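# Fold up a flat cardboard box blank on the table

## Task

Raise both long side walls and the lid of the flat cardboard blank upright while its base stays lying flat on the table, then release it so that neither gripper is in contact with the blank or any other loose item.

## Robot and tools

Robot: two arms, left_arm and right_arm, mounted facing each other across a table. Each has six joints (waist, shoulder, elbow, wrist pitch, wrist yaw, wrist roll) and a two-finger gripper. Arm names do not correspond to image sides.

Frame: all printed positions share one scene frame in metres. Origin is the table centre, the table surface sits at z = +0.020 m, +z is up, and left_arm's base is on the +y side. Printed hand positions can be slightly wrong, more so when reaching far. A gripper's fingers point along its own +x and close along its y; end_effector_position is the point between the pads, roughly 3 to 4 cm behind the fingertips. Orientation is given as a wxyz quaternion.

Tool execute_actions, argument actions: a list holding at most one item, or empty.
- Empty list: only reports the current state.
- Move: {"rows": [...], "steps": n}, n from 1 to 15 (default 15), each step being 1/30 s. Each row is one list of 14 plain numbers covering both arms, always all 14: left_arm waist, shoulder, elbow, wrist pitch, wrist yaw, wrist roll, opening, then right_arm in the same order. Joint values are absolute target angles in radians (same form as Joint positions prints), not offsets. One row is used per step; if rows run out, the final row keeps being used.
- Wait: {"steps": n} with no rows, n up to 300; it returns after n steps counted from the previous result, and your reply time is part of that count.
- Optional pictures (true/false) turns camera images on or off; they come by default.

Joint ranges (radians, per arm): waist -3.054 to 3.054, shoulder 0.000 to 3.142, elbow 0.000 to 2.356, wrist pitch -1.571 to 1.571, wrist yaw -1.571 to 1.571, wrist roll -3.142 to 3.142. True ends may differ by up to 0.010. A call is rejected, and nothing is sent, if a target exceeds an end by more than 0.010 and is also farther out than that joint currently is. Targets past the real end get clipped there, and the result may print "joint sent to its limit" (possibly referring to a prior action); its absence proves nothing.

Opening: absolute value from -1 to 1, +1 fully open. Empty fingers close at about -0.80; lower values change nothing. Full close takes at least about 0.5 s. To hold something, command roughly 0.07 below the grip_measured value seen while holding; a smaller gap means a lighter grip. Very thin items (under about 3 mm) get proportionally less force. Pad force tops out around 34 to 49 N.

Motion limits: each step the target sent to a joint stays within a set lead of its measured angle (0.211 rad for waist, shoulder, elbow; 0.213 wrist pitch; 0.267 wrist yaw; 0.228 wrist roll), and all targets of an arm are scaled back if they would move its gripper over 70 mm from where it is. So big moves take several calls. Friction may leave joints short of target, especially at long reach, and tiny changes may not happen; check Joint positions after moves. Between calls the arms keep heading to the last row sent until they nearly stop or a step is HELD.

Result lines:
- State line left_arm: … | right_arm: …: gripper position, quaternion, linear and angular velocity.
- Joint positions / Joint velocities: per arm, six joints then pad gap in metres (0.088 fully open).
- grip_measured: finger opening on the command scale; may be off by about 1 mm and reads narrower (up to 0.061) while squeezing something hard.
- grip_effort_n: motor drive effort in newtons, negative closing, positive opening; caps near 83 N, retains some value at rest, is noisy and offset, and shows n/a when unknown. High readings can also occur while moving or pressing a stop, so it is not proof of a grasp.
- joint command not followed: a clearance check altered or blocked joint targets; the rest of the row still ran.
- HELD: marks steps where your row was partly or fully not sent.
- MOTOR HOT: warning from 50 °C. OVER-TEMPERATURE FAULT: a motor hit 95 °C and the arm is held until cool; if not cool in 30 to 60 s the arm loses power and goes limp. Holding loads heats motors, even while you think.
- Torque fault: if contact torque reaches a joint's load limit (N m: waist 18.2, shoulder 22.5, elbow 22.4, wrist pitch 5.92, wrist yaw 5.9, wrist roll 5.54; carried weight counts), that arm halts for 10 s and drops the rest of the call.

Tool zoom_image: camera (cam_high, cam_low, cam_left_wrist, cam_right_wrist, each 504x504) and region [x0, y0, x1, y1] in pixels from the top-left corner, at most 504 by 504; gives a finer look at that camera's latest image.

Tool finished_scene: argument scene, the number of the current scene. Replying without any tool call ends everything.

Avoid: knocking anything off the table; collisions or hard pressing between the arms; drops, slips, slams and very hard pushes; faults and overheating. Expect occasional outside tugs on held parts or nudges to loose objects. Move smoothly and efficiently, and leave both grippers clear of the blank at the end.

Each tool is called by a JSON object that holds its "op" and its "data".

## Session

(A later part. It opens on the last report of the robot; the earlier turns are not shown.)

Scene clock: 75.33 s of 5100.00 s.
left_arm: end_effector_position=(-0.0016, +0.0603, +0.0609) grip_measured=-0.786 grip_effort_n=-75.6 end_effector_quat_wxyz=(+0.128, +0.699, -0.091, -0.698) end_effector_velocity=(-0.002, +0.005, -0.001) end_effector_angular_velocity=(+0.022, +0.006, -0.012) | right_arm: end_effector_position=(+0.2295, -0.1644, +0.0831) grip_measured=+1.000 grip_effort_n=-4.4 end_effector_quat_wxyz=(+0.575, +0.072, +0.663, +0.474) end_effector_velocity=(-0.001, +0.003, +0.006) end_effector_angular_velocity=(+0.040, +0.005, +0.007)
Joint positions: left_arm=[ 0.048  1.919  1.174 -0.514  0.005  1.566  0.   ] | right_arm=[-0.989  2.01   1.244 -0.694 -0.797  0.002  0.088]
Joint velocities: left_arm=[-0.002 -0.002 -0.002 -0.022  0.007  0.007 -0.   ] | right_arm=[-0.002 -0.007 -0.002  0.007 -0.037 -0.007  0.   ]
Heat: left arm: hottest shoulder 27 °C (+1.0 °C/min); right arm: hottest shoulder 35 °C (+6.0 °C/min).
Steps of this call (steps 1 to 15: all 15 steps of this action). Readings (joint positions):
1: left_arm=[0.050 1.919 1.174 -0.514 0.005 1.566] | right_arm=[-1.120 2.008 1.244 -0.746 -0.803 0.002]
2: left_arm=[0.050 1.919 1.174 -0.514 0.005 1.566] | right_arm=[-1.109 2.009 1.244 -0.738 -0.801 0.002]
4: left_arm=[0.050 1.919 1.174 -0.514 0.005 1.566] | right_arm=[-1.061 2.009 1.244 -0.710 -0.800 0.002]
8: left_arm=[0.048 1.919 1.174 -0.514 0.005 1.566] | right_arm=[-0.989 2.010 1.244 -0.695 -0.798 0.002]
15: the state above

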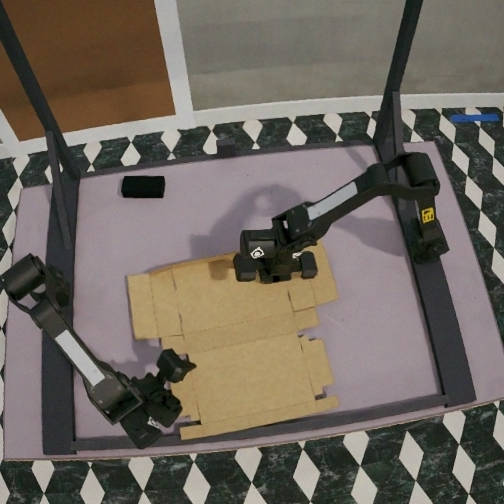

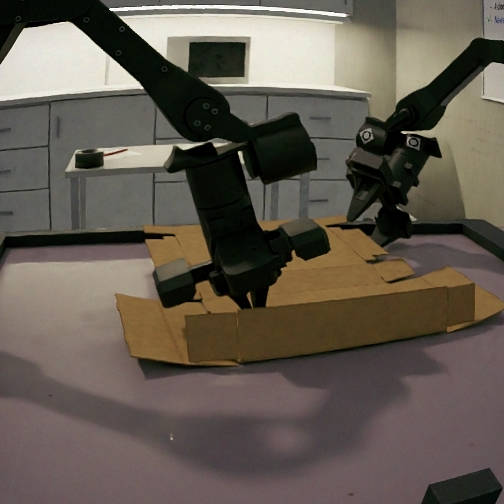

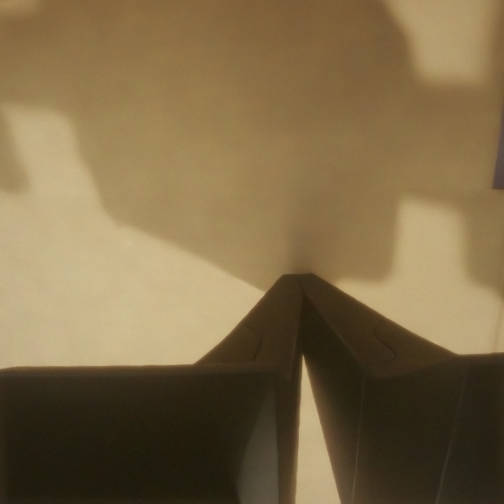

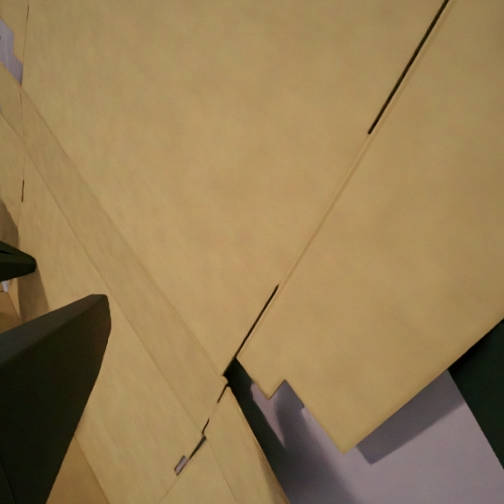

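{"op": "execute_actions", "data": {"actions": [{"rows":[[0.05,1.96,1.158,-0.519,0,1.57,-0.8,-0.98,1.98,1.241,-0.7,-0.82,0,1],[0.05,1.96,1.158,-0.519,0,1.57,-0.8,-0.98,1.96,1.241,-0.71,-0.84,0,1],[0.05,1.96,1.158,-0.519,0,1.57,-0.8,-0.98,1.94,1.241,-0.72,-0.86,0,1],[0.05,1.96,1.158,-0.519,0,1.57,-0.8,-0.98,1.92,1.241,-0.73,-0.88,0,1],[0.05,1.96,1.158,-0.519,0,1.57,-0.8,-0.98,1.9,1.241,-0.74,-0.9,0,1],[0.05,1.96,1.158,-0.519,0,1.57,-0.8,-0.975,1.88,1.241,-0.75,-0.9,0,1],[0.05,1.96,1.158,-0.519,0,1.57,-0.8,-0.97,1.86,1.241,-0.76,-0.9,0,1],[0.05,1.96,1.158,-0.519,0,1.57,-0.8,-0.96,1.84,1.241,-0.77,-0.9,0,1],[0.05,1.96,1.158,-0.519,0,1.57,-0.8,-0.95,1.82,1.241,-0.78,-0.9,0,1],[0.05,1.96,1.158,-0.519,0,1.57,-0.8,-0.94,1.8,1.241,-0.79,-0.9,0,1],[0.05,1.96,1.158,-0.519,0,1.57,-0.8,-0.93,1.78,1.241,-0.8,-0.9,0,1],[0.05,1.96,1.158,-0.519,0,1.57,-0.8,-0.92,1.76,1.241,-0.81,-0.9,0,1]]}]}}

Scene clock: 86.43 s of 5100.00 s.
left_arm: end_effector_position=(-0.0013, +0.0610, +0.0608) grip_measured=-0.786 grip_effort_n=-75.6 end_effector_quat_wxyz=(+0.127, +0.700, -0.090, -0.697) end_effector_velocity=(+0.000, +0.001, -0.001) end_effector_angular_velocity=(+0.007, +0.000, +0.021) | right_arm: end_effector_position=(+0.1970, -0.1551, +0.1665) grip_measured=+1.000 grip_effort_n=-4.4 end_effector_quat_wxyz=(+0.569, +0.078, +0.618, +0.537) end_effector_velocity=(-0.063, +0.021, +0.087) end_effector_angular_velocity=(+0.131, -0.094, +0.146)
Joint positions: left_arm=[ 0.048  1.919  1.174 -0.518  0.003  1.566  0.   ] | right_arm=[-0.94   1.784  1.242 -0.801 -0.882  0.002  0.088]
Joint velocities: left_arm=[-0.002  0.002  0.002 -0.007 -0.007 -0.022 -0.   ] | right_arm=[ 0.139 -0.252  0.002 -0.095 -0.051  0.007  0.   ]
Heat: left arm: hottest shoulder 27 °C (+1.0 °C/min); right arm: hottest shoulder 34 °C (+2.0 °C/min).
Steps of this call (steps 1 to 15: the robot went on to your last target; steps 16 to 90: nothing new was sent; then 7.60 s passed at rest; steps 91 to 105: all 15 steps of this action). Readings (joint positions):
91: left_arm=[0.048 1.919 1.174 -0.514 0.005 1.566] | right_arm=[-0.989 2.008 1.244 -0.694 -0.798 0.002]
92: left_arm=[0.048 1.919 1.174 -0.514 0.005 1.566] | right_arm=[-0.989 2.004 1.244 -0.695 -0.800 0.002]
94: left_arm=[0.048 1.919 1.174 -0.514 0.005 1.566] | right_arm=[-0.989 1.988 1.243 -0.710 -0.822 0.002]
98: left_arm=[0.048 1.919 1.174 -0.515 0.004 1.566] | right_arm=[-0.988 1.912 1.242 -0.745 -0.868 0.002]
105: the state above

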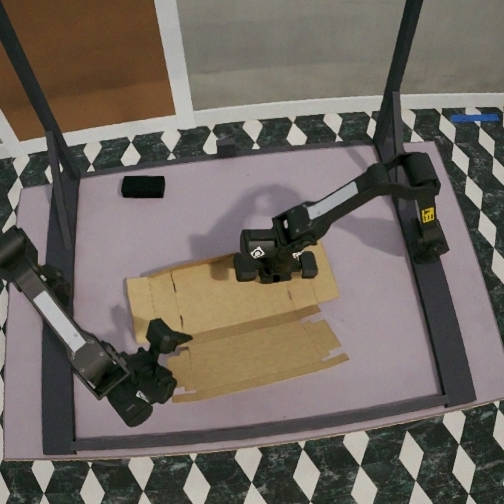

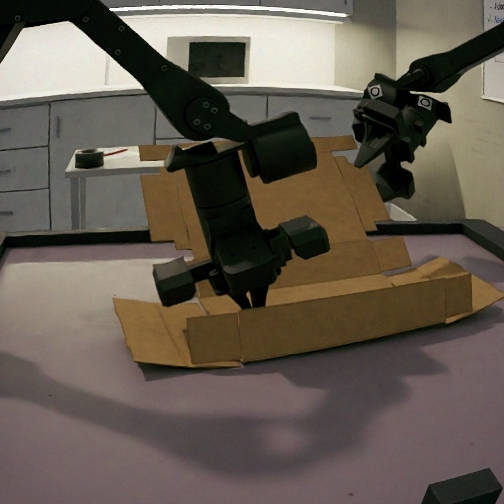

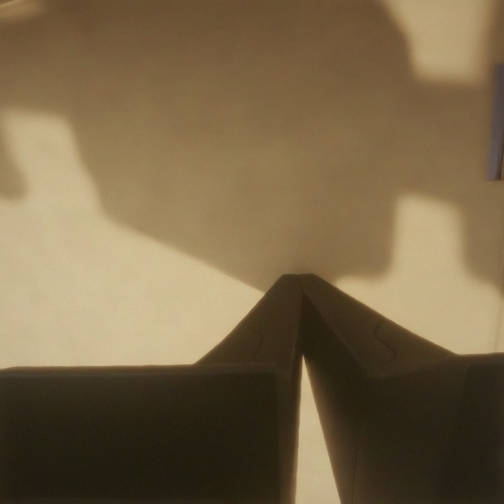

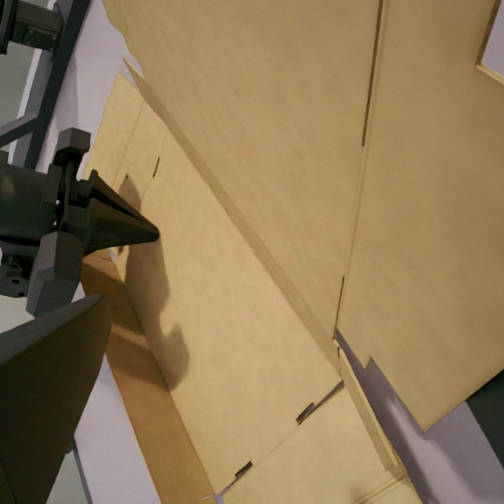

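{"op": "execute_actions", "data": {"actions": [{"rows":[[0.05,1.96,1.158,-0.519,0,1.57,-0.8,-1.0,1.78,1.2,-0.84,-0.8,0,1],[0.05,1.96,1.158,-0.519,0,1.57,-0.8,-1.1,1.78,1.2,-0.84,-0.8,0,1],[0.05,1.96,1.158,-0.519,0,1.57,-0.8,-1.6,1.78,1.2,-0.84,-0.8,0,1]]}], "pictures": false}}

{"op": "execute_actions", "data": {"actions": [{"rows":[[0.05,1.96,1.158,-0.519,0,1.57,-0.8,-1.6,1.8,0.88,1.4,-1.55,0,-0.78]]}], "pictures": false}}

{"op": "execute_actions", "data": {"actions": [{"steps":18}], "pictures": false}}

{"op": "execute_actions", "data": {"actions": [{"rows":[[0.05,1.96,1.158,-0.519,0,1.57,-0.8,-1.5,2.3,0.88,1.4,-1.55,0,-0.78]]}]}}

Scene clock: 95.10 s of 5100.00 s.
left_arm: end_effector_position=(-0.0011, +0.0592, +0.0610) grip_measured=-0.786 grip_effort_n=-75.6 end_effector_quat_wxyz=(+0.129, +0.700, -0.092, -0.696) end_effector_velocity=(-0.002, +0.003, +0.002) end_effector_angular_velocity=(+0.012, +0.010, +0.002) | right_arm: end_effector_position=(+0.3243, -0.3582, +0.1502) grip_measured=+1.000 grip_effort_n=-4.4 end_effector_quat_wxyz=(+0.708, +0.259, +0.591, +0.288) end_effector_velocity=(+0.025, -0.119, -0.005) end_effector_angular_velocity=(+0.007, +0.036, -0.343)
Joint positions: left_arm=[ 0.048  1.921  1.176 -0.511  0.002  1.566  0.   ] | right_arm=[-1.596  1.776  1.21  -0.837 -0.798  0.002  0.088]
Joint velocities: left_arm=[-0.002 -0.007  0.002 -0.022  0.007 -0.007 -0.   ] | right_arm=[-0.349 -0.002 -0.022 -0.022 -0.007 -0.007  0.   ]
Heat: left arm: hottest shoulder 27 °C (+1.0 °C/min); right arm: hottest shoulder 35 °C (+2.0 °C/min).
Steps of this call (steps 1 to 15: the robot went on to your last target; steps 16 to 90: nothing new was sent; then 5.17 s passed at rest; steps 91 to 105: all 15 steps of this action). Readings (joint positions):
91: left_arm=[0.048 1.919 1.174 -0.517 0.003 1.566] | right_arm=[-0.938 1.775 1.237 -0.811 -0.872 0.002]
92: left_arm=[0.048 1.919 1.175 -0.513 0.003 1.566] | right_arm=[-0.957 1.775 1.231 -0.822 -0.858 0.002]
94: left_arm=[0.048 1.921 1.176 -0.511 0.002 1.566] | right_arm=[-1.043 1.775 1.217 -0.831 -0.833 0.002]
98: left_arm=[0.048 1.921 1.176 -0.511 0.002 1.566] | right_arm=[-1.275 1.776 1.211 -0.834 -0.812 0.002]
105: the state above

Scene clock: 95.60 s of 5100.00 s.
left_arm: end_effector_position=(-0.0011, +0.0592, +0.0610) grip_measured=-0.786 grip_effort_n=-75.6 end_effector_quat_wxyz=(+0.129, +0.700, -0.092, -0.696) end_effector_velocity=(-0.000, +0.011, -0.001) end_effector_angular_velocity=(+0.047, -0.002, +0.007) | right_arm: end_effector_position=(+0.3113, -0.3161, +0.1887) grip_measured=-0.667 grip_effort_n=18.4 end_effector_quat_wxyz=(+0.668, +0.283, +0.285, +0.627) end_effector_velocity=(+0.083, -0.002, +0.109) end_effector_angular_velocity=(+0.063, -1.849, +0.102)
Joint positions: left_arm=[ 0.048  1.921  1.176 -0.511  0.002  1.566  0.   ] | right_arm=[-1.598  1.801  0.888  0.088 -1.534  0.002  0.006]
Joint velocities: left_arm=[-0.002 -0.007 -0.002 -0.051 -0.007 -0.007 -0.   ] | right_arm=[-0.002 -0.002 -0.002  1.839 -0.154 -0.007 -0.111]
Heat: left arm: hottest shoulder 27 °C (+1.0 °C/min); right arm: hottest shoulder 35 °C (+2.0 °C/min).
Steps of this call (steps 1 to 15: all 15 steps of this action). Readings (joint positions):
1: left_arm=[0.048 1.921 1.176 -0.511 0.002 1.566] | right_arm=[-1.605 1.775 1.171 -0.770 -0.861 0.002]
2: left_arm=[0.048 1.921 1.176 -0.511 0.002 1.566] | right_arm=[-1.607 1.773 1.121 -0.705 -0.948 0.002]
4: left_arm=[0.048 1.921 1.176 -0.511 0.002 1.566] | right_arm=[-1.603 1.780 1.009 -0.588 -1.101 0.002]
8: left_arm=[0.048 1.921 1.176 -0.511 0.002 1.566] | right_arm=[-1.598 1.801 0.894 -0.352 -1.390 0.002]
15: the state above

Scene clock: 96.20 s of 5100.00 s.
left_arm: end_effector_position=(-0.0011, +0.0592, +0.0610) grip_measured=-0.786 grip_effort_n=-75.6 end_effector_quat_wxyz=(+0.129, +0.700, -0.092, -0.696) end_effector_velocity=(-0.000, +0.005, -0.001) end_effector_angular_velocity=(+0.022, -0.008, -0.007) | right_arm: end_effector_position=(+0.3300, -0.3165, +0.2633) grip_measured=-0.777 grip_effort_n=-17.4 end_effector_quat_wxyz=(+0.718, -0.103, -0.103, +0.681) end_effector_velocity=(-0.038, +0.000, +0.121) end_effector_angular_velocity=(-0.050, -1.772, +0.005)
Joint positions: left_arm=[ 0.048  1.921  1.176 -0.511  0.002  1.566  0.   ] | right_arm=[-1.598  1.801  0.888  1.208 -1.545  0.002  0.001]
Joint velocities: left_arm=[-0.002 -0.002 -0.002 -0.022 -0.007  0.007 -0.   ] | right_arm=[-0.002 -0.002 -0.002  1.766 -0.007 -0.007 -0.   ]
Heat: left arm: hottest shoulder 27 °C (+1.0 °C/min); right arm: hottest shoulder 35 °C (+2.0 °C/min).
Steps of this call (steps 1 to 18: the robot went on to your last target). Readings (joint positions):
1: left_arm=[0.048 1.921 1.176 -0.511 0.002 1.566] | right_arm=[-1.598 1.801 0.888 0.150 -1.537 0.002]
2: left_arm=[0.048 1.921 1.176 -0.511 0.002 1.566] | right_arm=[-1.598 1.801 0.888 0.213 -1.540 0.002]
4: left_arm=[0.048 1.921 1.176 -0.511 0.002 1.566] | right_arm=[-1.598 1.801 0.888 0.337 -1.542 0.002]
8: left_arm=[0.048 1.921 1.176 -0.511 0.002 1.566] | right_arm=[-1.598 1.801 0.888 0.586 -1.545 0.002]
18: the state above

Scene clock: 96.70 s of 5100.00 s.
left_arm: end_effector_position=(-0.0011, +0.0592, +0.0610) grip_measured=-0.786 grip_effort_n=-75.6 end_effector_quat_wxyz=(+0.129, +0.700, -0.092, -0.696) end_effector_velocity=(+0.000, -0.001, +0.001) end_effector_angular_velocity=(-0.007, -0.010, -0.007) | right_arm: end_effector_position=(+0.3320, -0.2825, +0.1102) grip_measured=-0.777 grip_effort_n=-17.4 end_effector_quat_wxyz=(+0.691, +0.003, +0.003, +0.723) end_effector_velocity=(+0.001, -0.001, +0.003) end_effector_angular_velocity=(+0.001, -0.010, +0.005)
Joint positions: left_arm=[ 0.048  1.921  1.176 -0.511  0.002  1.566  0.   ] | right_arm=[-1.502  2.283  0.877  1.399 -1.548  0.002  0.001]
Joint velocities: left_arm=[-0.002 -0.002 -0.002  0.007 -0.007  0.007 -0.   ] | right_arm=[-0.002 -0.002  0.007  0.007 -0.007  0.007  0.   ]
Heat: left arm: hottest shoulder 27 °C (+1.0 °C/min); right arm: hottest shoulder 35 °C (+2.0 °C/min).
Steps of this call (steps 1 to 15: all 15 steps of this action). Readings (joint positions):
1: left_arm=[0.048 1.921 1.176 -0.511 0.002 1.566] | right_arm=[-1.590 1.831 0.890 1.279 -1.548 0.002]
2: left_arm=[0.048 1.921 1.176 -0.511 0.002 1.566] | right_arm=[-1.571 1.867 0.901 1.319 -1.548 0.002]
4: left_arm=[0.048 1.921 1.176 -0.511 0.002 1.566] | right_arm=[-1.531 1.969 0.901 1.350 -1.548 0.002]
8: left_arm=[0.048 1.921 1.176 -0.511 0.002 1.566] | right_arm=[-1.502 2.190 0.889 1.382 -1.548 0.002]
15: the state above

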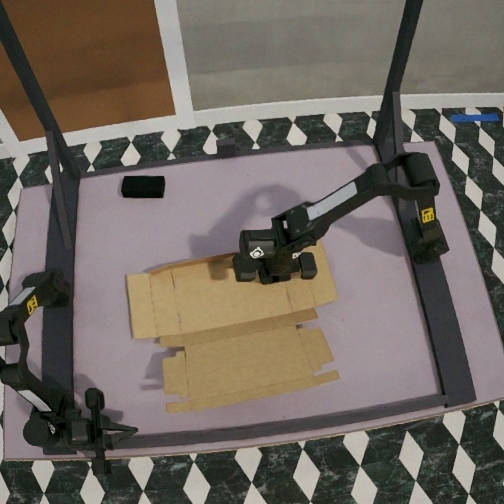

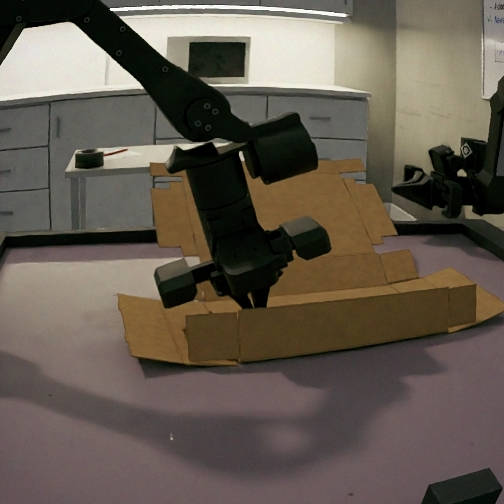

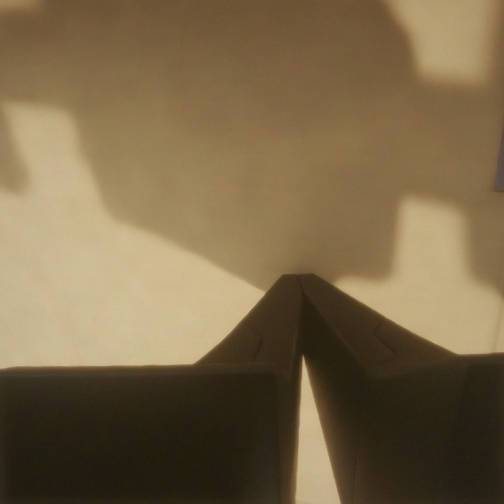

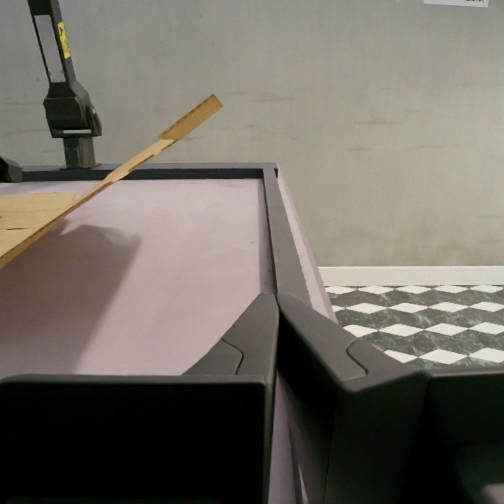

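{"op": "execute_actions", "data": {"actions": [{"rows":[[0.05,1.96,1.158,-0.519,0,1.57,-0.8,-1.4,2.33,0.88,1.43,-1.55,0,-0.78],[0.05,1.96,1.158,-0.519,0,1.57,-0.8,-1.35,2.33,0.88,1.43,-1.55,0,-0.78],[0.05,1.96,1.158,-0.519,0,1.57,-0.8,-1.3,2.33,0.88,1.43,-1.55,0,-0.78],[0.05,1.96,1.158,-0.519,0,1.57,-0.8,-1.25,2.33,0.88,1.43,-1.55,0,-0.78],[0.05,1.96,1.158,-0.519,0,1.57,-0.8,-1.2,2.33,0.88,1.43,-1.55,0,-0.78]]}], "pictures": false}}

{"op": "execute_actions", "data": {"actions": [{"rows":[[0.05,1.96,1.158,-0.519,0,1.57,-0.8,-1.18,2.29,0.88,1.4,-1.55,0,-0.78],[0.05,1.96,1.158,-0.519,0,1.57,-0.8,-1.16,2.27,0.88,1.38,-1.55,0,-0.78],[0.05,1.96,1.158,-0.519,0,1.57,-0.8,-1.14,2.25,0.88,1.36,-1.55,0,-0.78],[0.05,1.96,1.158,-0.519,0,1.57,-0.8,-1.12,2.23,0.88,1.34,-1.55,0,-0.78],[0.05,1.96,1.158,-0.519,0,1.57,-0.8,-1.1,2.21,0.88,1.32,-1.55,0,-0.78],[0.05,1.96,1.158,-0.519,0,1.57,-0.8,-1.08,2.19,0.88,1.3,-1.55,0,-0.78],[0.05,1.96,1.158,-0.519,0,1.57,-0.8,-1.05,2.17,0.88,1.29,-1.55,0,-0.78],[0.05,1.96,1.158,-0.519,0,1.57,-0.8,-1.02,2.17,0.88,1.29,-1.55,0,-0.78]]}]}}

Scene clock: 110.00 s of 5100.00 s.
left_arm: end_effector_position=(-0.0011, +0.0592, +0.0610) grip_measured=-0.786 grip_effort_n=-75.6 end_effector_quat_wxyz=(+0.129, +0.700, -0.092, -0.696) end_effector_velocity=(-0.002, +0.008, -0.002) end_effector_angular_velocity=(+0.036, +0.016, +0.016) | right_arm: end_effector_position=(+0.2631, -0.1856, +0.1016) grip_measured=-0.777 grip_effort_n=-17.4 end_effector_quat_wxyz=(+0.574, +0.002, +0.004, +0.819) end_effector_velocity=(+0.005, -0.006, -0.001) end_effector_angular_velocity=(+0.003, -0.009, -0.029)
Joint positions: left_arm=[ 0.048  1.921  1.176 -0.511  0.002  1.566  0.   ] | right_arm=[-1.199  2.315  0.88   1.428 -1.548  0.002  0.001]
Joint velocities: left_arm=[-0.002 -0.002 -0.002 -0.037  0.007 -0.022  0.   ] | right_arm=[-0.022 -0.002 -0.007 -0.007  0.007 -0.022 -0.   ]
Heat: left arm: hottest shoulder 27 °C (+0.0 °C/min); right arm: hottest shoulder 35 °C (+1.0 °C/min).
Steps of this call (steps 1 to 15: the robot went on to your last target; steps 16 to 90: nothing new was sent; then 9.80 s passed at rest; steps 91 to 105: all 15 steps of this action). Readings (joint positions):
91: left_arm=[0.048 1.921 1.176 -0.511 0.002 1.566] | right_arm=[-1.495 2.291 0.877 1.408 -1.548 0.002]
92: left_arm=[0.048 1.921 1.176 -0.511 0.002 1.566] | right_arm=[-1.473 2.296 0.879 1.415 -1.548 0.002]
94: left_arm=[0.048 1.921 1.176 -0.511 0.002 1.566] | right_arm=[-1.392 2.307 0.880 1.420 -1.548 0.002]
98: left_arm=[0.048 1.921 1.176 -0.511 0.002 1.566] | right_arm=[-1.216 2.315 0.880 1.426 -1.548 0.002]
105: the state above

Scene clock: 110.50 s of 5100.00 s.
left_arm: end_effector_position=(-0.0027, +0.0601, +0.0607) grip_measured=-0.786 grip_effort_n=-75.6 end_effector_quat_wxyz=(+0.127, +0.699, -0.092, -0.698) end_effector_velocity=(-0.002, +0.002, -0.000) end_effector_angular_velocity=(+0.008, -0.009, -0.012) | right_arm: end_effector_position=(+0.2183, -0.1420, +0.1382) grip_measured=-0.777 grip_effort_n=-17.4 end_effector_quat_wxyz=(+0.505, +0.002, +0.004, +0.863) end_effector_velocity=(-0.003, -0.002, -0.003) end_effector_angular_velocity=(-0.022, +0.038, +0.020)
Joint positions: left_arm=[ 0.046  1.921  1.176 -0.516  0.006  1.566  0.   ] | right_arm=[-1.037  2.182  0.88   1.294 -1.548  0.002  0.001]
Joint velocities: left_arm=[-0.007 -0.002 -0.002 -0.007 -0.007  0.007 -0.   ] | right_arm=[-0.002 -0.002 -0.002 -0.051 -0.022 -0.007 -0.   ]
Heat: left arm: hottest shoulder 27 °C (+0.0 °C/min); right arm: hottest shoulder 35 °C (+1.0 °C/min).
Steps of this call (steps 1 to 15: all 15 steps of this action). Readings (joint positions):
1: left_arm=[0.048 1.921 1.176 -0.511 0.002 1.566] | right_arm=[-1.198 2.315 0.880 1.424 -1.548 0.002]
2: left_arm=[0.048 1.921 1.176 -0.511 0.002 1.566] | right_arm=[-1.195 2.311 0.880 1.411 -1.548 0.002]
4: left_arm=[0.048 1.921 1.176 -0.511 0.002 1.566] | right_arm=[-1.174 2.292 0.880 1.378 -1.548 0.002]
8: left_arm=[0.048 1.921 1.176 -0.512 0.002 1.566] | right_arm=[-1.095 2.219 0.880 1.318 -1.548 0.002]
15: the state above

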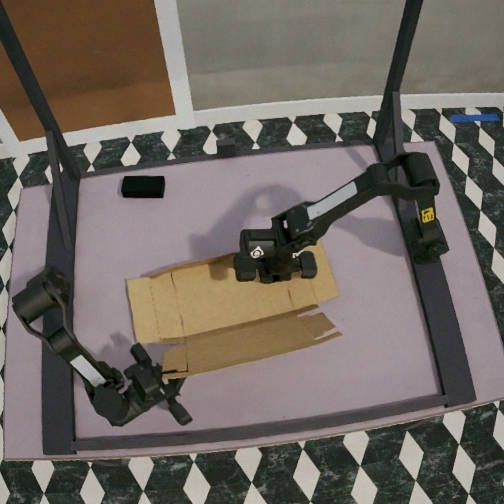

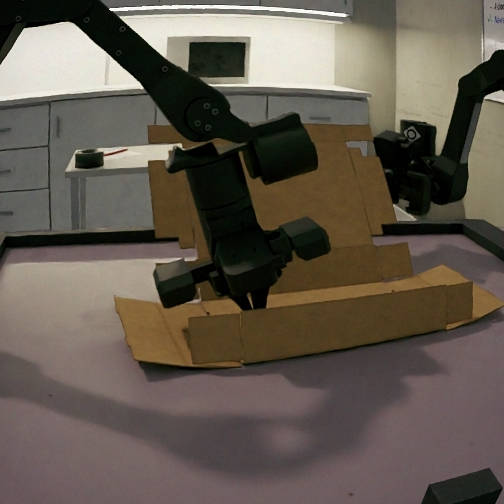

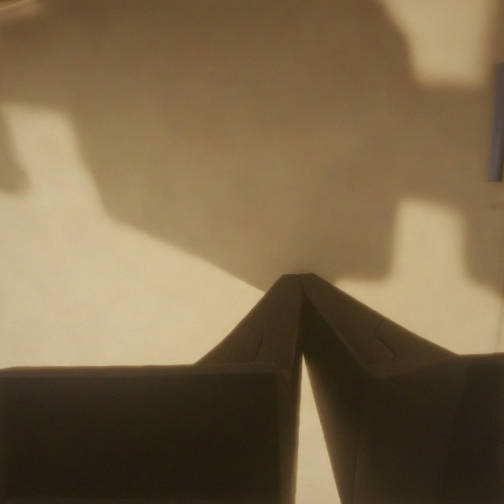

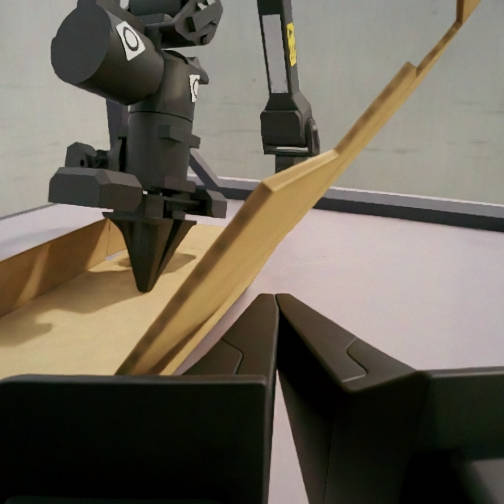

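{"op": "execute_actions", "data": {"actions": [{"rows":[[0.05,1.96,1.158,-0.519,0,1.57,-0.8,-1.0,2.16,0.87,1.29,-1.55,0,-0.78],[0.05,1.96,1.158,-0.519,0,1.57,-0.8,-0.98,2.15,0.86,1.29,-1.55,0,-0.78],[0.05,1.96,1.158,-0.519,0,1.57,-0.8,-0.96,2.14,0.85,1.29,-1.55,0,-0.78],[0.05,1.96,1.158,-0.519,0,1.57,-0.8,-0.94,2.13,0.84,1.29,-1.55,0,-0.78],[0.05,1.96,1.158,-0.519,0,1.57,-0.8,-0.92,2.12,0.83,1.29,-1.55,0,-0.78],[0.05,1.96,1.158,-0.519,0,1.57,-0.8,-0.9,2.11,0.82,1.29,-1.55,0,-0.78],[0.05,1.96,1.158,-0.519,0,1.57,-0.8,-0.88,2.1,0.81,1.29,-1.55,0,-0.78],[0.05,1.96,1.158,-0.519,0,1.57,-0.8,-0.86,2.09,0.8,1.29,-1.55,0,-0.78],[0.05,1.96,1.158,-0.519,0,1.57,-0.8,-0.84,2.08,0.79,1.29,-1.55,0,-0.78],[0.05,1.96,1.158,-0.519,0,1.57,-0.8,-0.82,2.07,0.78,1.29,-1.55,0,-0.78]]}]}}

Scene clock: 120.50 s of 5100.00 s.
left_arm: end_effector_position=(-0.0100, +0.0609, +0.0605) grip_measured=-0.786 grip_effort_n=-75.6 end_effector_quat_wxyz=(+0.119, +0.695, -0.096, -0.703) end_effector_velocity=(+0.074, -0.052, +0.016) end_effector_angular_velocity=(-0.256, -0.339, +0.148) | right_arm: end_effector_position=(+0.1404, -0.1176, +0.1537) grip_measured=-0.777 grip_effort_n=-17.4 end_effector_quat_wxyz=(+0.421, +0.001, +0.001, +0.907) end_effector_velocity=(-0.049, +0.034, -0.008) end_effector_angular_velocity=(-0.032, +0.037, +0.044)
Joint positions: left_arm=[ 0.031  1.921  1.176 -0.521  0.015  1.566  0.   ] | right_arm=[-0.853  2.082  0.79   1.291 -1.555  0.002  0.001]
Joint velocities: left_arm=[ 0.051 -0.002 -0.007  0.271 -0.344  0.007  0.   ] | right_arm=[ 0.168 -0.002 -0.037 -0.022  0.125 -0.007 -0.   ]
Heat: left arm: hottest shoulder 27 °C (+0.0 °C/min); right arm: hottest shoulder 36 °C (+2.0 °C/min).
Steps of this call (steps 1 to 15: the robot went on to your last target; steps 16 to 110: nothing new was sent; then 5.83 s passed at rest; steps 111 to 125: all 15 steps of this action). Readings (joint positions):
111: left_arm=[0.044 1.921 1.176 -0.516 0.007 1.566] | right_arm=[-1.035 2.181 0.880 1.291 -1.548 0.002]
112: left_arm=[0.044 1.921 1.176 -0.516 0.008 1.566] | right_arm=[-1.032 2.178 0.879 1.291 -1.548 0.002]
114: left_arm=[0.043 1.921 1.176 -0.518 0.012 1.566] | right_arm=[-1.014 2.163 0.868 1.291 -1.548 0.002]
118: left_arm=[0.036 1.921 1.176 -0.523 0.019 1.566] | right_arm=[-0.939 2.119 0.834 1.291 -1.551 0.002]
125: the state above

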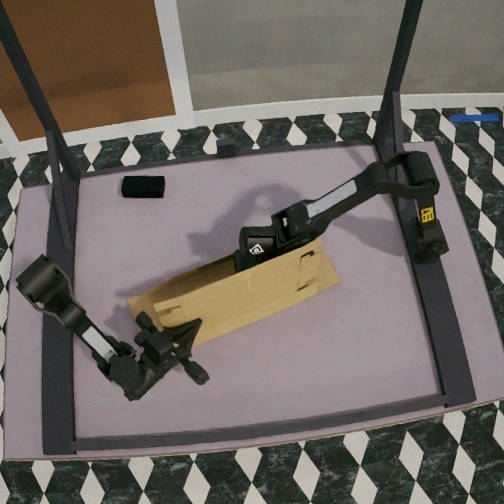

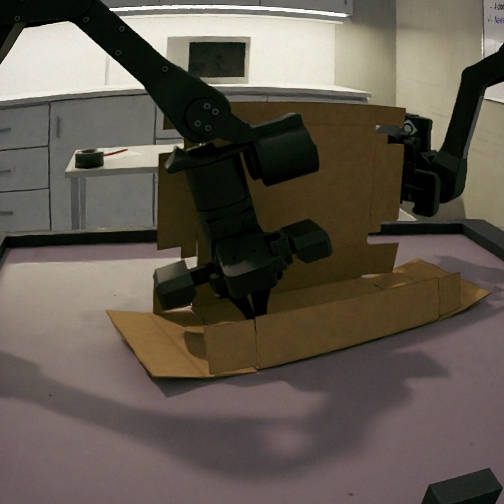

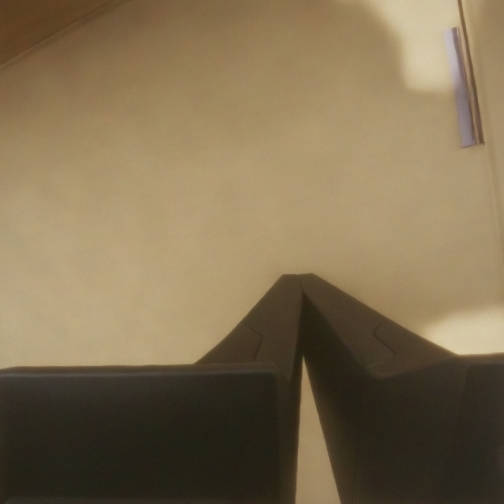

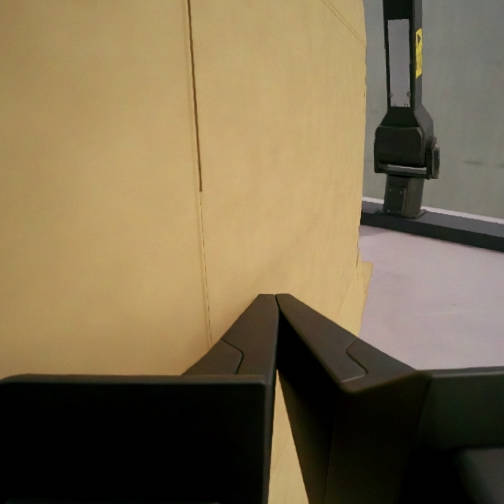

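Looks past vertical. Release; lift left away toward -x.

{"op": "execute_actions", "data": {"actions": [{"rows":[[0.03,1.96,1.158,-0.519,0,1.57,-0.8,-1.25,2.07,0.78,1.29,-1.55,0,-0.78],[0.03,1.96,1.158,-0.519,0,1.57,-0.8,-1.25,2.07,0.78,1.29,-1.55,0,-0.78],[0.03,1.96,1.158,-0.519,0,1.57,-0.8,-1.25,2.07,0.78,1.29,-1.55,0,-0.78],[0.03,1.85,1.158,-0.519,0,1.57,-0.8,-1.25,2.07,0.78,1.29,-1.55,0,-0.78],[0.0,1.8,1.158,-0.519,0,1.57,-0.8,-1.25,2.07,0.78,1.29,-1.55,0,-0.78],[-0.05,1.7,1.158,-0.519,0,1.57,-0.8,-1.25,2.07,0.78,1.29,-1.55,0,-0.78]]}], "pictures": false}}

{"op": "execute_actions", "data": {"actions": [{"rows":[[-0.4,1.6,1.158,-0.519,0,1.57,-0.8,-1.25,2.07,0.78,1.29,-1.55,0,-0.78]]}]}}

Scene clock: 129.17 s of 5100.00 s.
left_arm: end_effector_position=(-0.0414, +0.0541, +0.1436) grip_measured=-0.786 grip_effort_n=-75.6 end_effector_quat_wxyz=(+0.167, +0.677, -0.200, -0.688) end_effector_velocity=(+0.009, +0.019, -0.010) end_effector_angular_velocity=(+0.095, -0.000, +0.040) | right_arm: end_effector_position=(+0.2593, -0.2063, +0.1528) grip_measured=-0.777 grip_effort_n=-17.4 end_effector_quat_wxyz=(+0.594, +0.002, +0.003, +0.805) end_effector_velocity=(-0.001, -0.001, +0.001) end_effector_angular_velocity=(+0.001, -0.005, +0.005)
Joint positions: left_arm=[-0.053  1.696  1.166 -0.517  0.001  1.566  0.   ] | right_arm=[-1.25   2.082  0.785  1.291 -1.55   0.002  0.001]
Joint velocities: left_arm=[ 0.017 -0.007 -0.007 -0.095 -0.007 -0.022 -0.   ] | right_arm=[-0.002 -0.007 -0.002 -0.007 -0.007 -0.007 -0.   ]
Heat: left arm: hottest shoulder 27 °C (+0.0 °C/min); right arm: hottest shoulder 36 °C (+1.0 °C/min).
Steps of this call (steps 1 to 30: the robot went on to your last target; steps 31 to 90: nothing new was sent; then 5.17 s passed at rest; steps 91 to 105: all 15 steps of this action). Readings (joint positions):
91: left_arm=[0.043 1.921 1.176 -0.512 0.006 1.566] | right_arm=[-0.841 2.082 0.786 1.291 -1.552 0.002]
92: left_arm=[0.041 1.921 1.176 -0.512 0.002 1.566] | right_arm=[-0.879 2.082 0.785 1.291 -1.552 0.002]
94: left_arm=[0.039 1.909 1.176 -0.512 -0.003 1.566] | right_arm=[-0.987 2.082 0.785 1.291 -1.552 0.002]
98: left_arm=[-0.011 1.800 1.153 -0.528 -0.003 1.566] | right_arm=[-1.201 2.082 0.785 1.291 -1.550 0.002]
105: the state above

Scene clock: 129.67 s of 5100.00 s.
left_arm: end_effector_position=(-0.1760, +0.0889, +0.1742) grip_measured=-0.786 grip_effort_n=-75.6 end_effector_quat_wxyz=(+0.073, +0.619, -0.338, -0.705) end_effector_velocity=(+0.008, -0.001, -0.001) end_effector_angular_velocity=(-0.002, -0.023, +0.019) | right_arm: end_effector_position=(+0.2593, -0.2063, +0.1528) grip_measured=-0.777 grip_effort_n=-17.4 end_effector_quat_wxyz=(+0.594, +0.002, +0.003, +0.805) end_effector_velocity=(-0.004, -0.000, -0.000) end_effector_angular_velocity=(-0.000, -0.000, +0.024)
Joint positions: left_arm=[-0.4    1.608  1.159 -0.519  0.002  1.566  0.   ] | right_arm=[-1.25   2.082  0.785  1.291 -1.55   0.002  0.001]
Joint velocities: left_arm=[ 0.012 -0.002 -0.002 -0.007 -0.022  0.007  0.   ] | right_arm=[ 0.002 -0.002 -0.002 -0.007 -0.022 -0.007 -0.   ]
Heat: left arm: hottest shoulder 28 °C (+1.0 °C/min); right arm: hottest shoulder 36 °C (+1.0 °C/min).
Steps of this call (steps 1 to 15: all 15 steps of this action). Readings (joint positions):
1: left_arm=[-0.065 1.691 1.164 -0.518 -0.010 1.566] | right_arm=[-1.250 2.082 0.785 1.291 -1.550 0.002]
2: left_arm=[-0.096 1.684 1.161 -0.522 -0.013 1.566] | right_arm=[-1.250 2.082 0.785 1.291 -1.550 0.002]
4: left_arm=[-0.190 1.662 1.159 -0.521 -0.007 1.566] | right_arm=[-1.250 2.082 0.785 1.291 -1.550 0.002]
8: left_arm=[-0.373 1.616 1.159 -0.516 0.006 1.566] | right_arm=[-1.250 2.082 0.785 1.291 -1.550 0.002]
15: the state above

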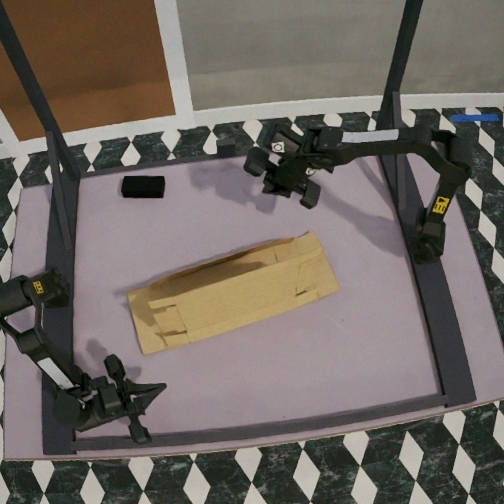

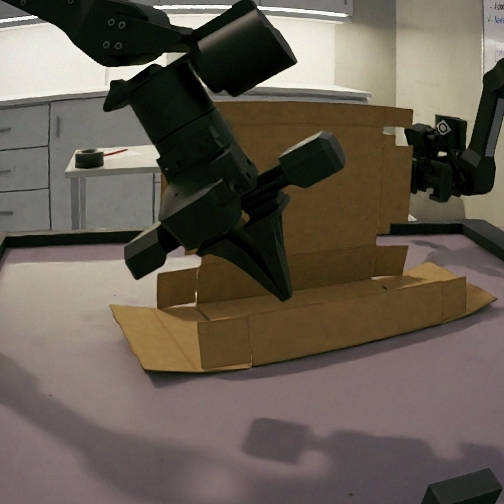

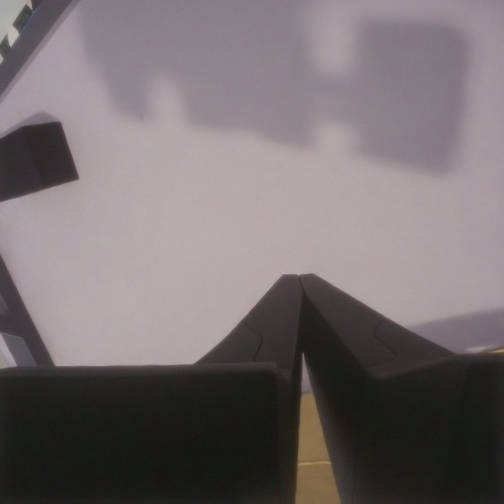

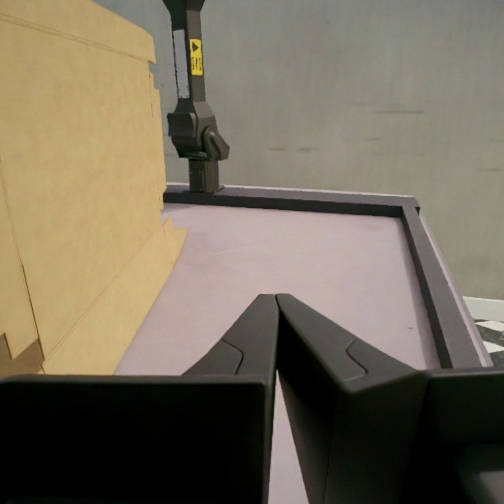

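{"op": "finished_scene", "data": {"scene": 2}}

The scene is finished: the task was done.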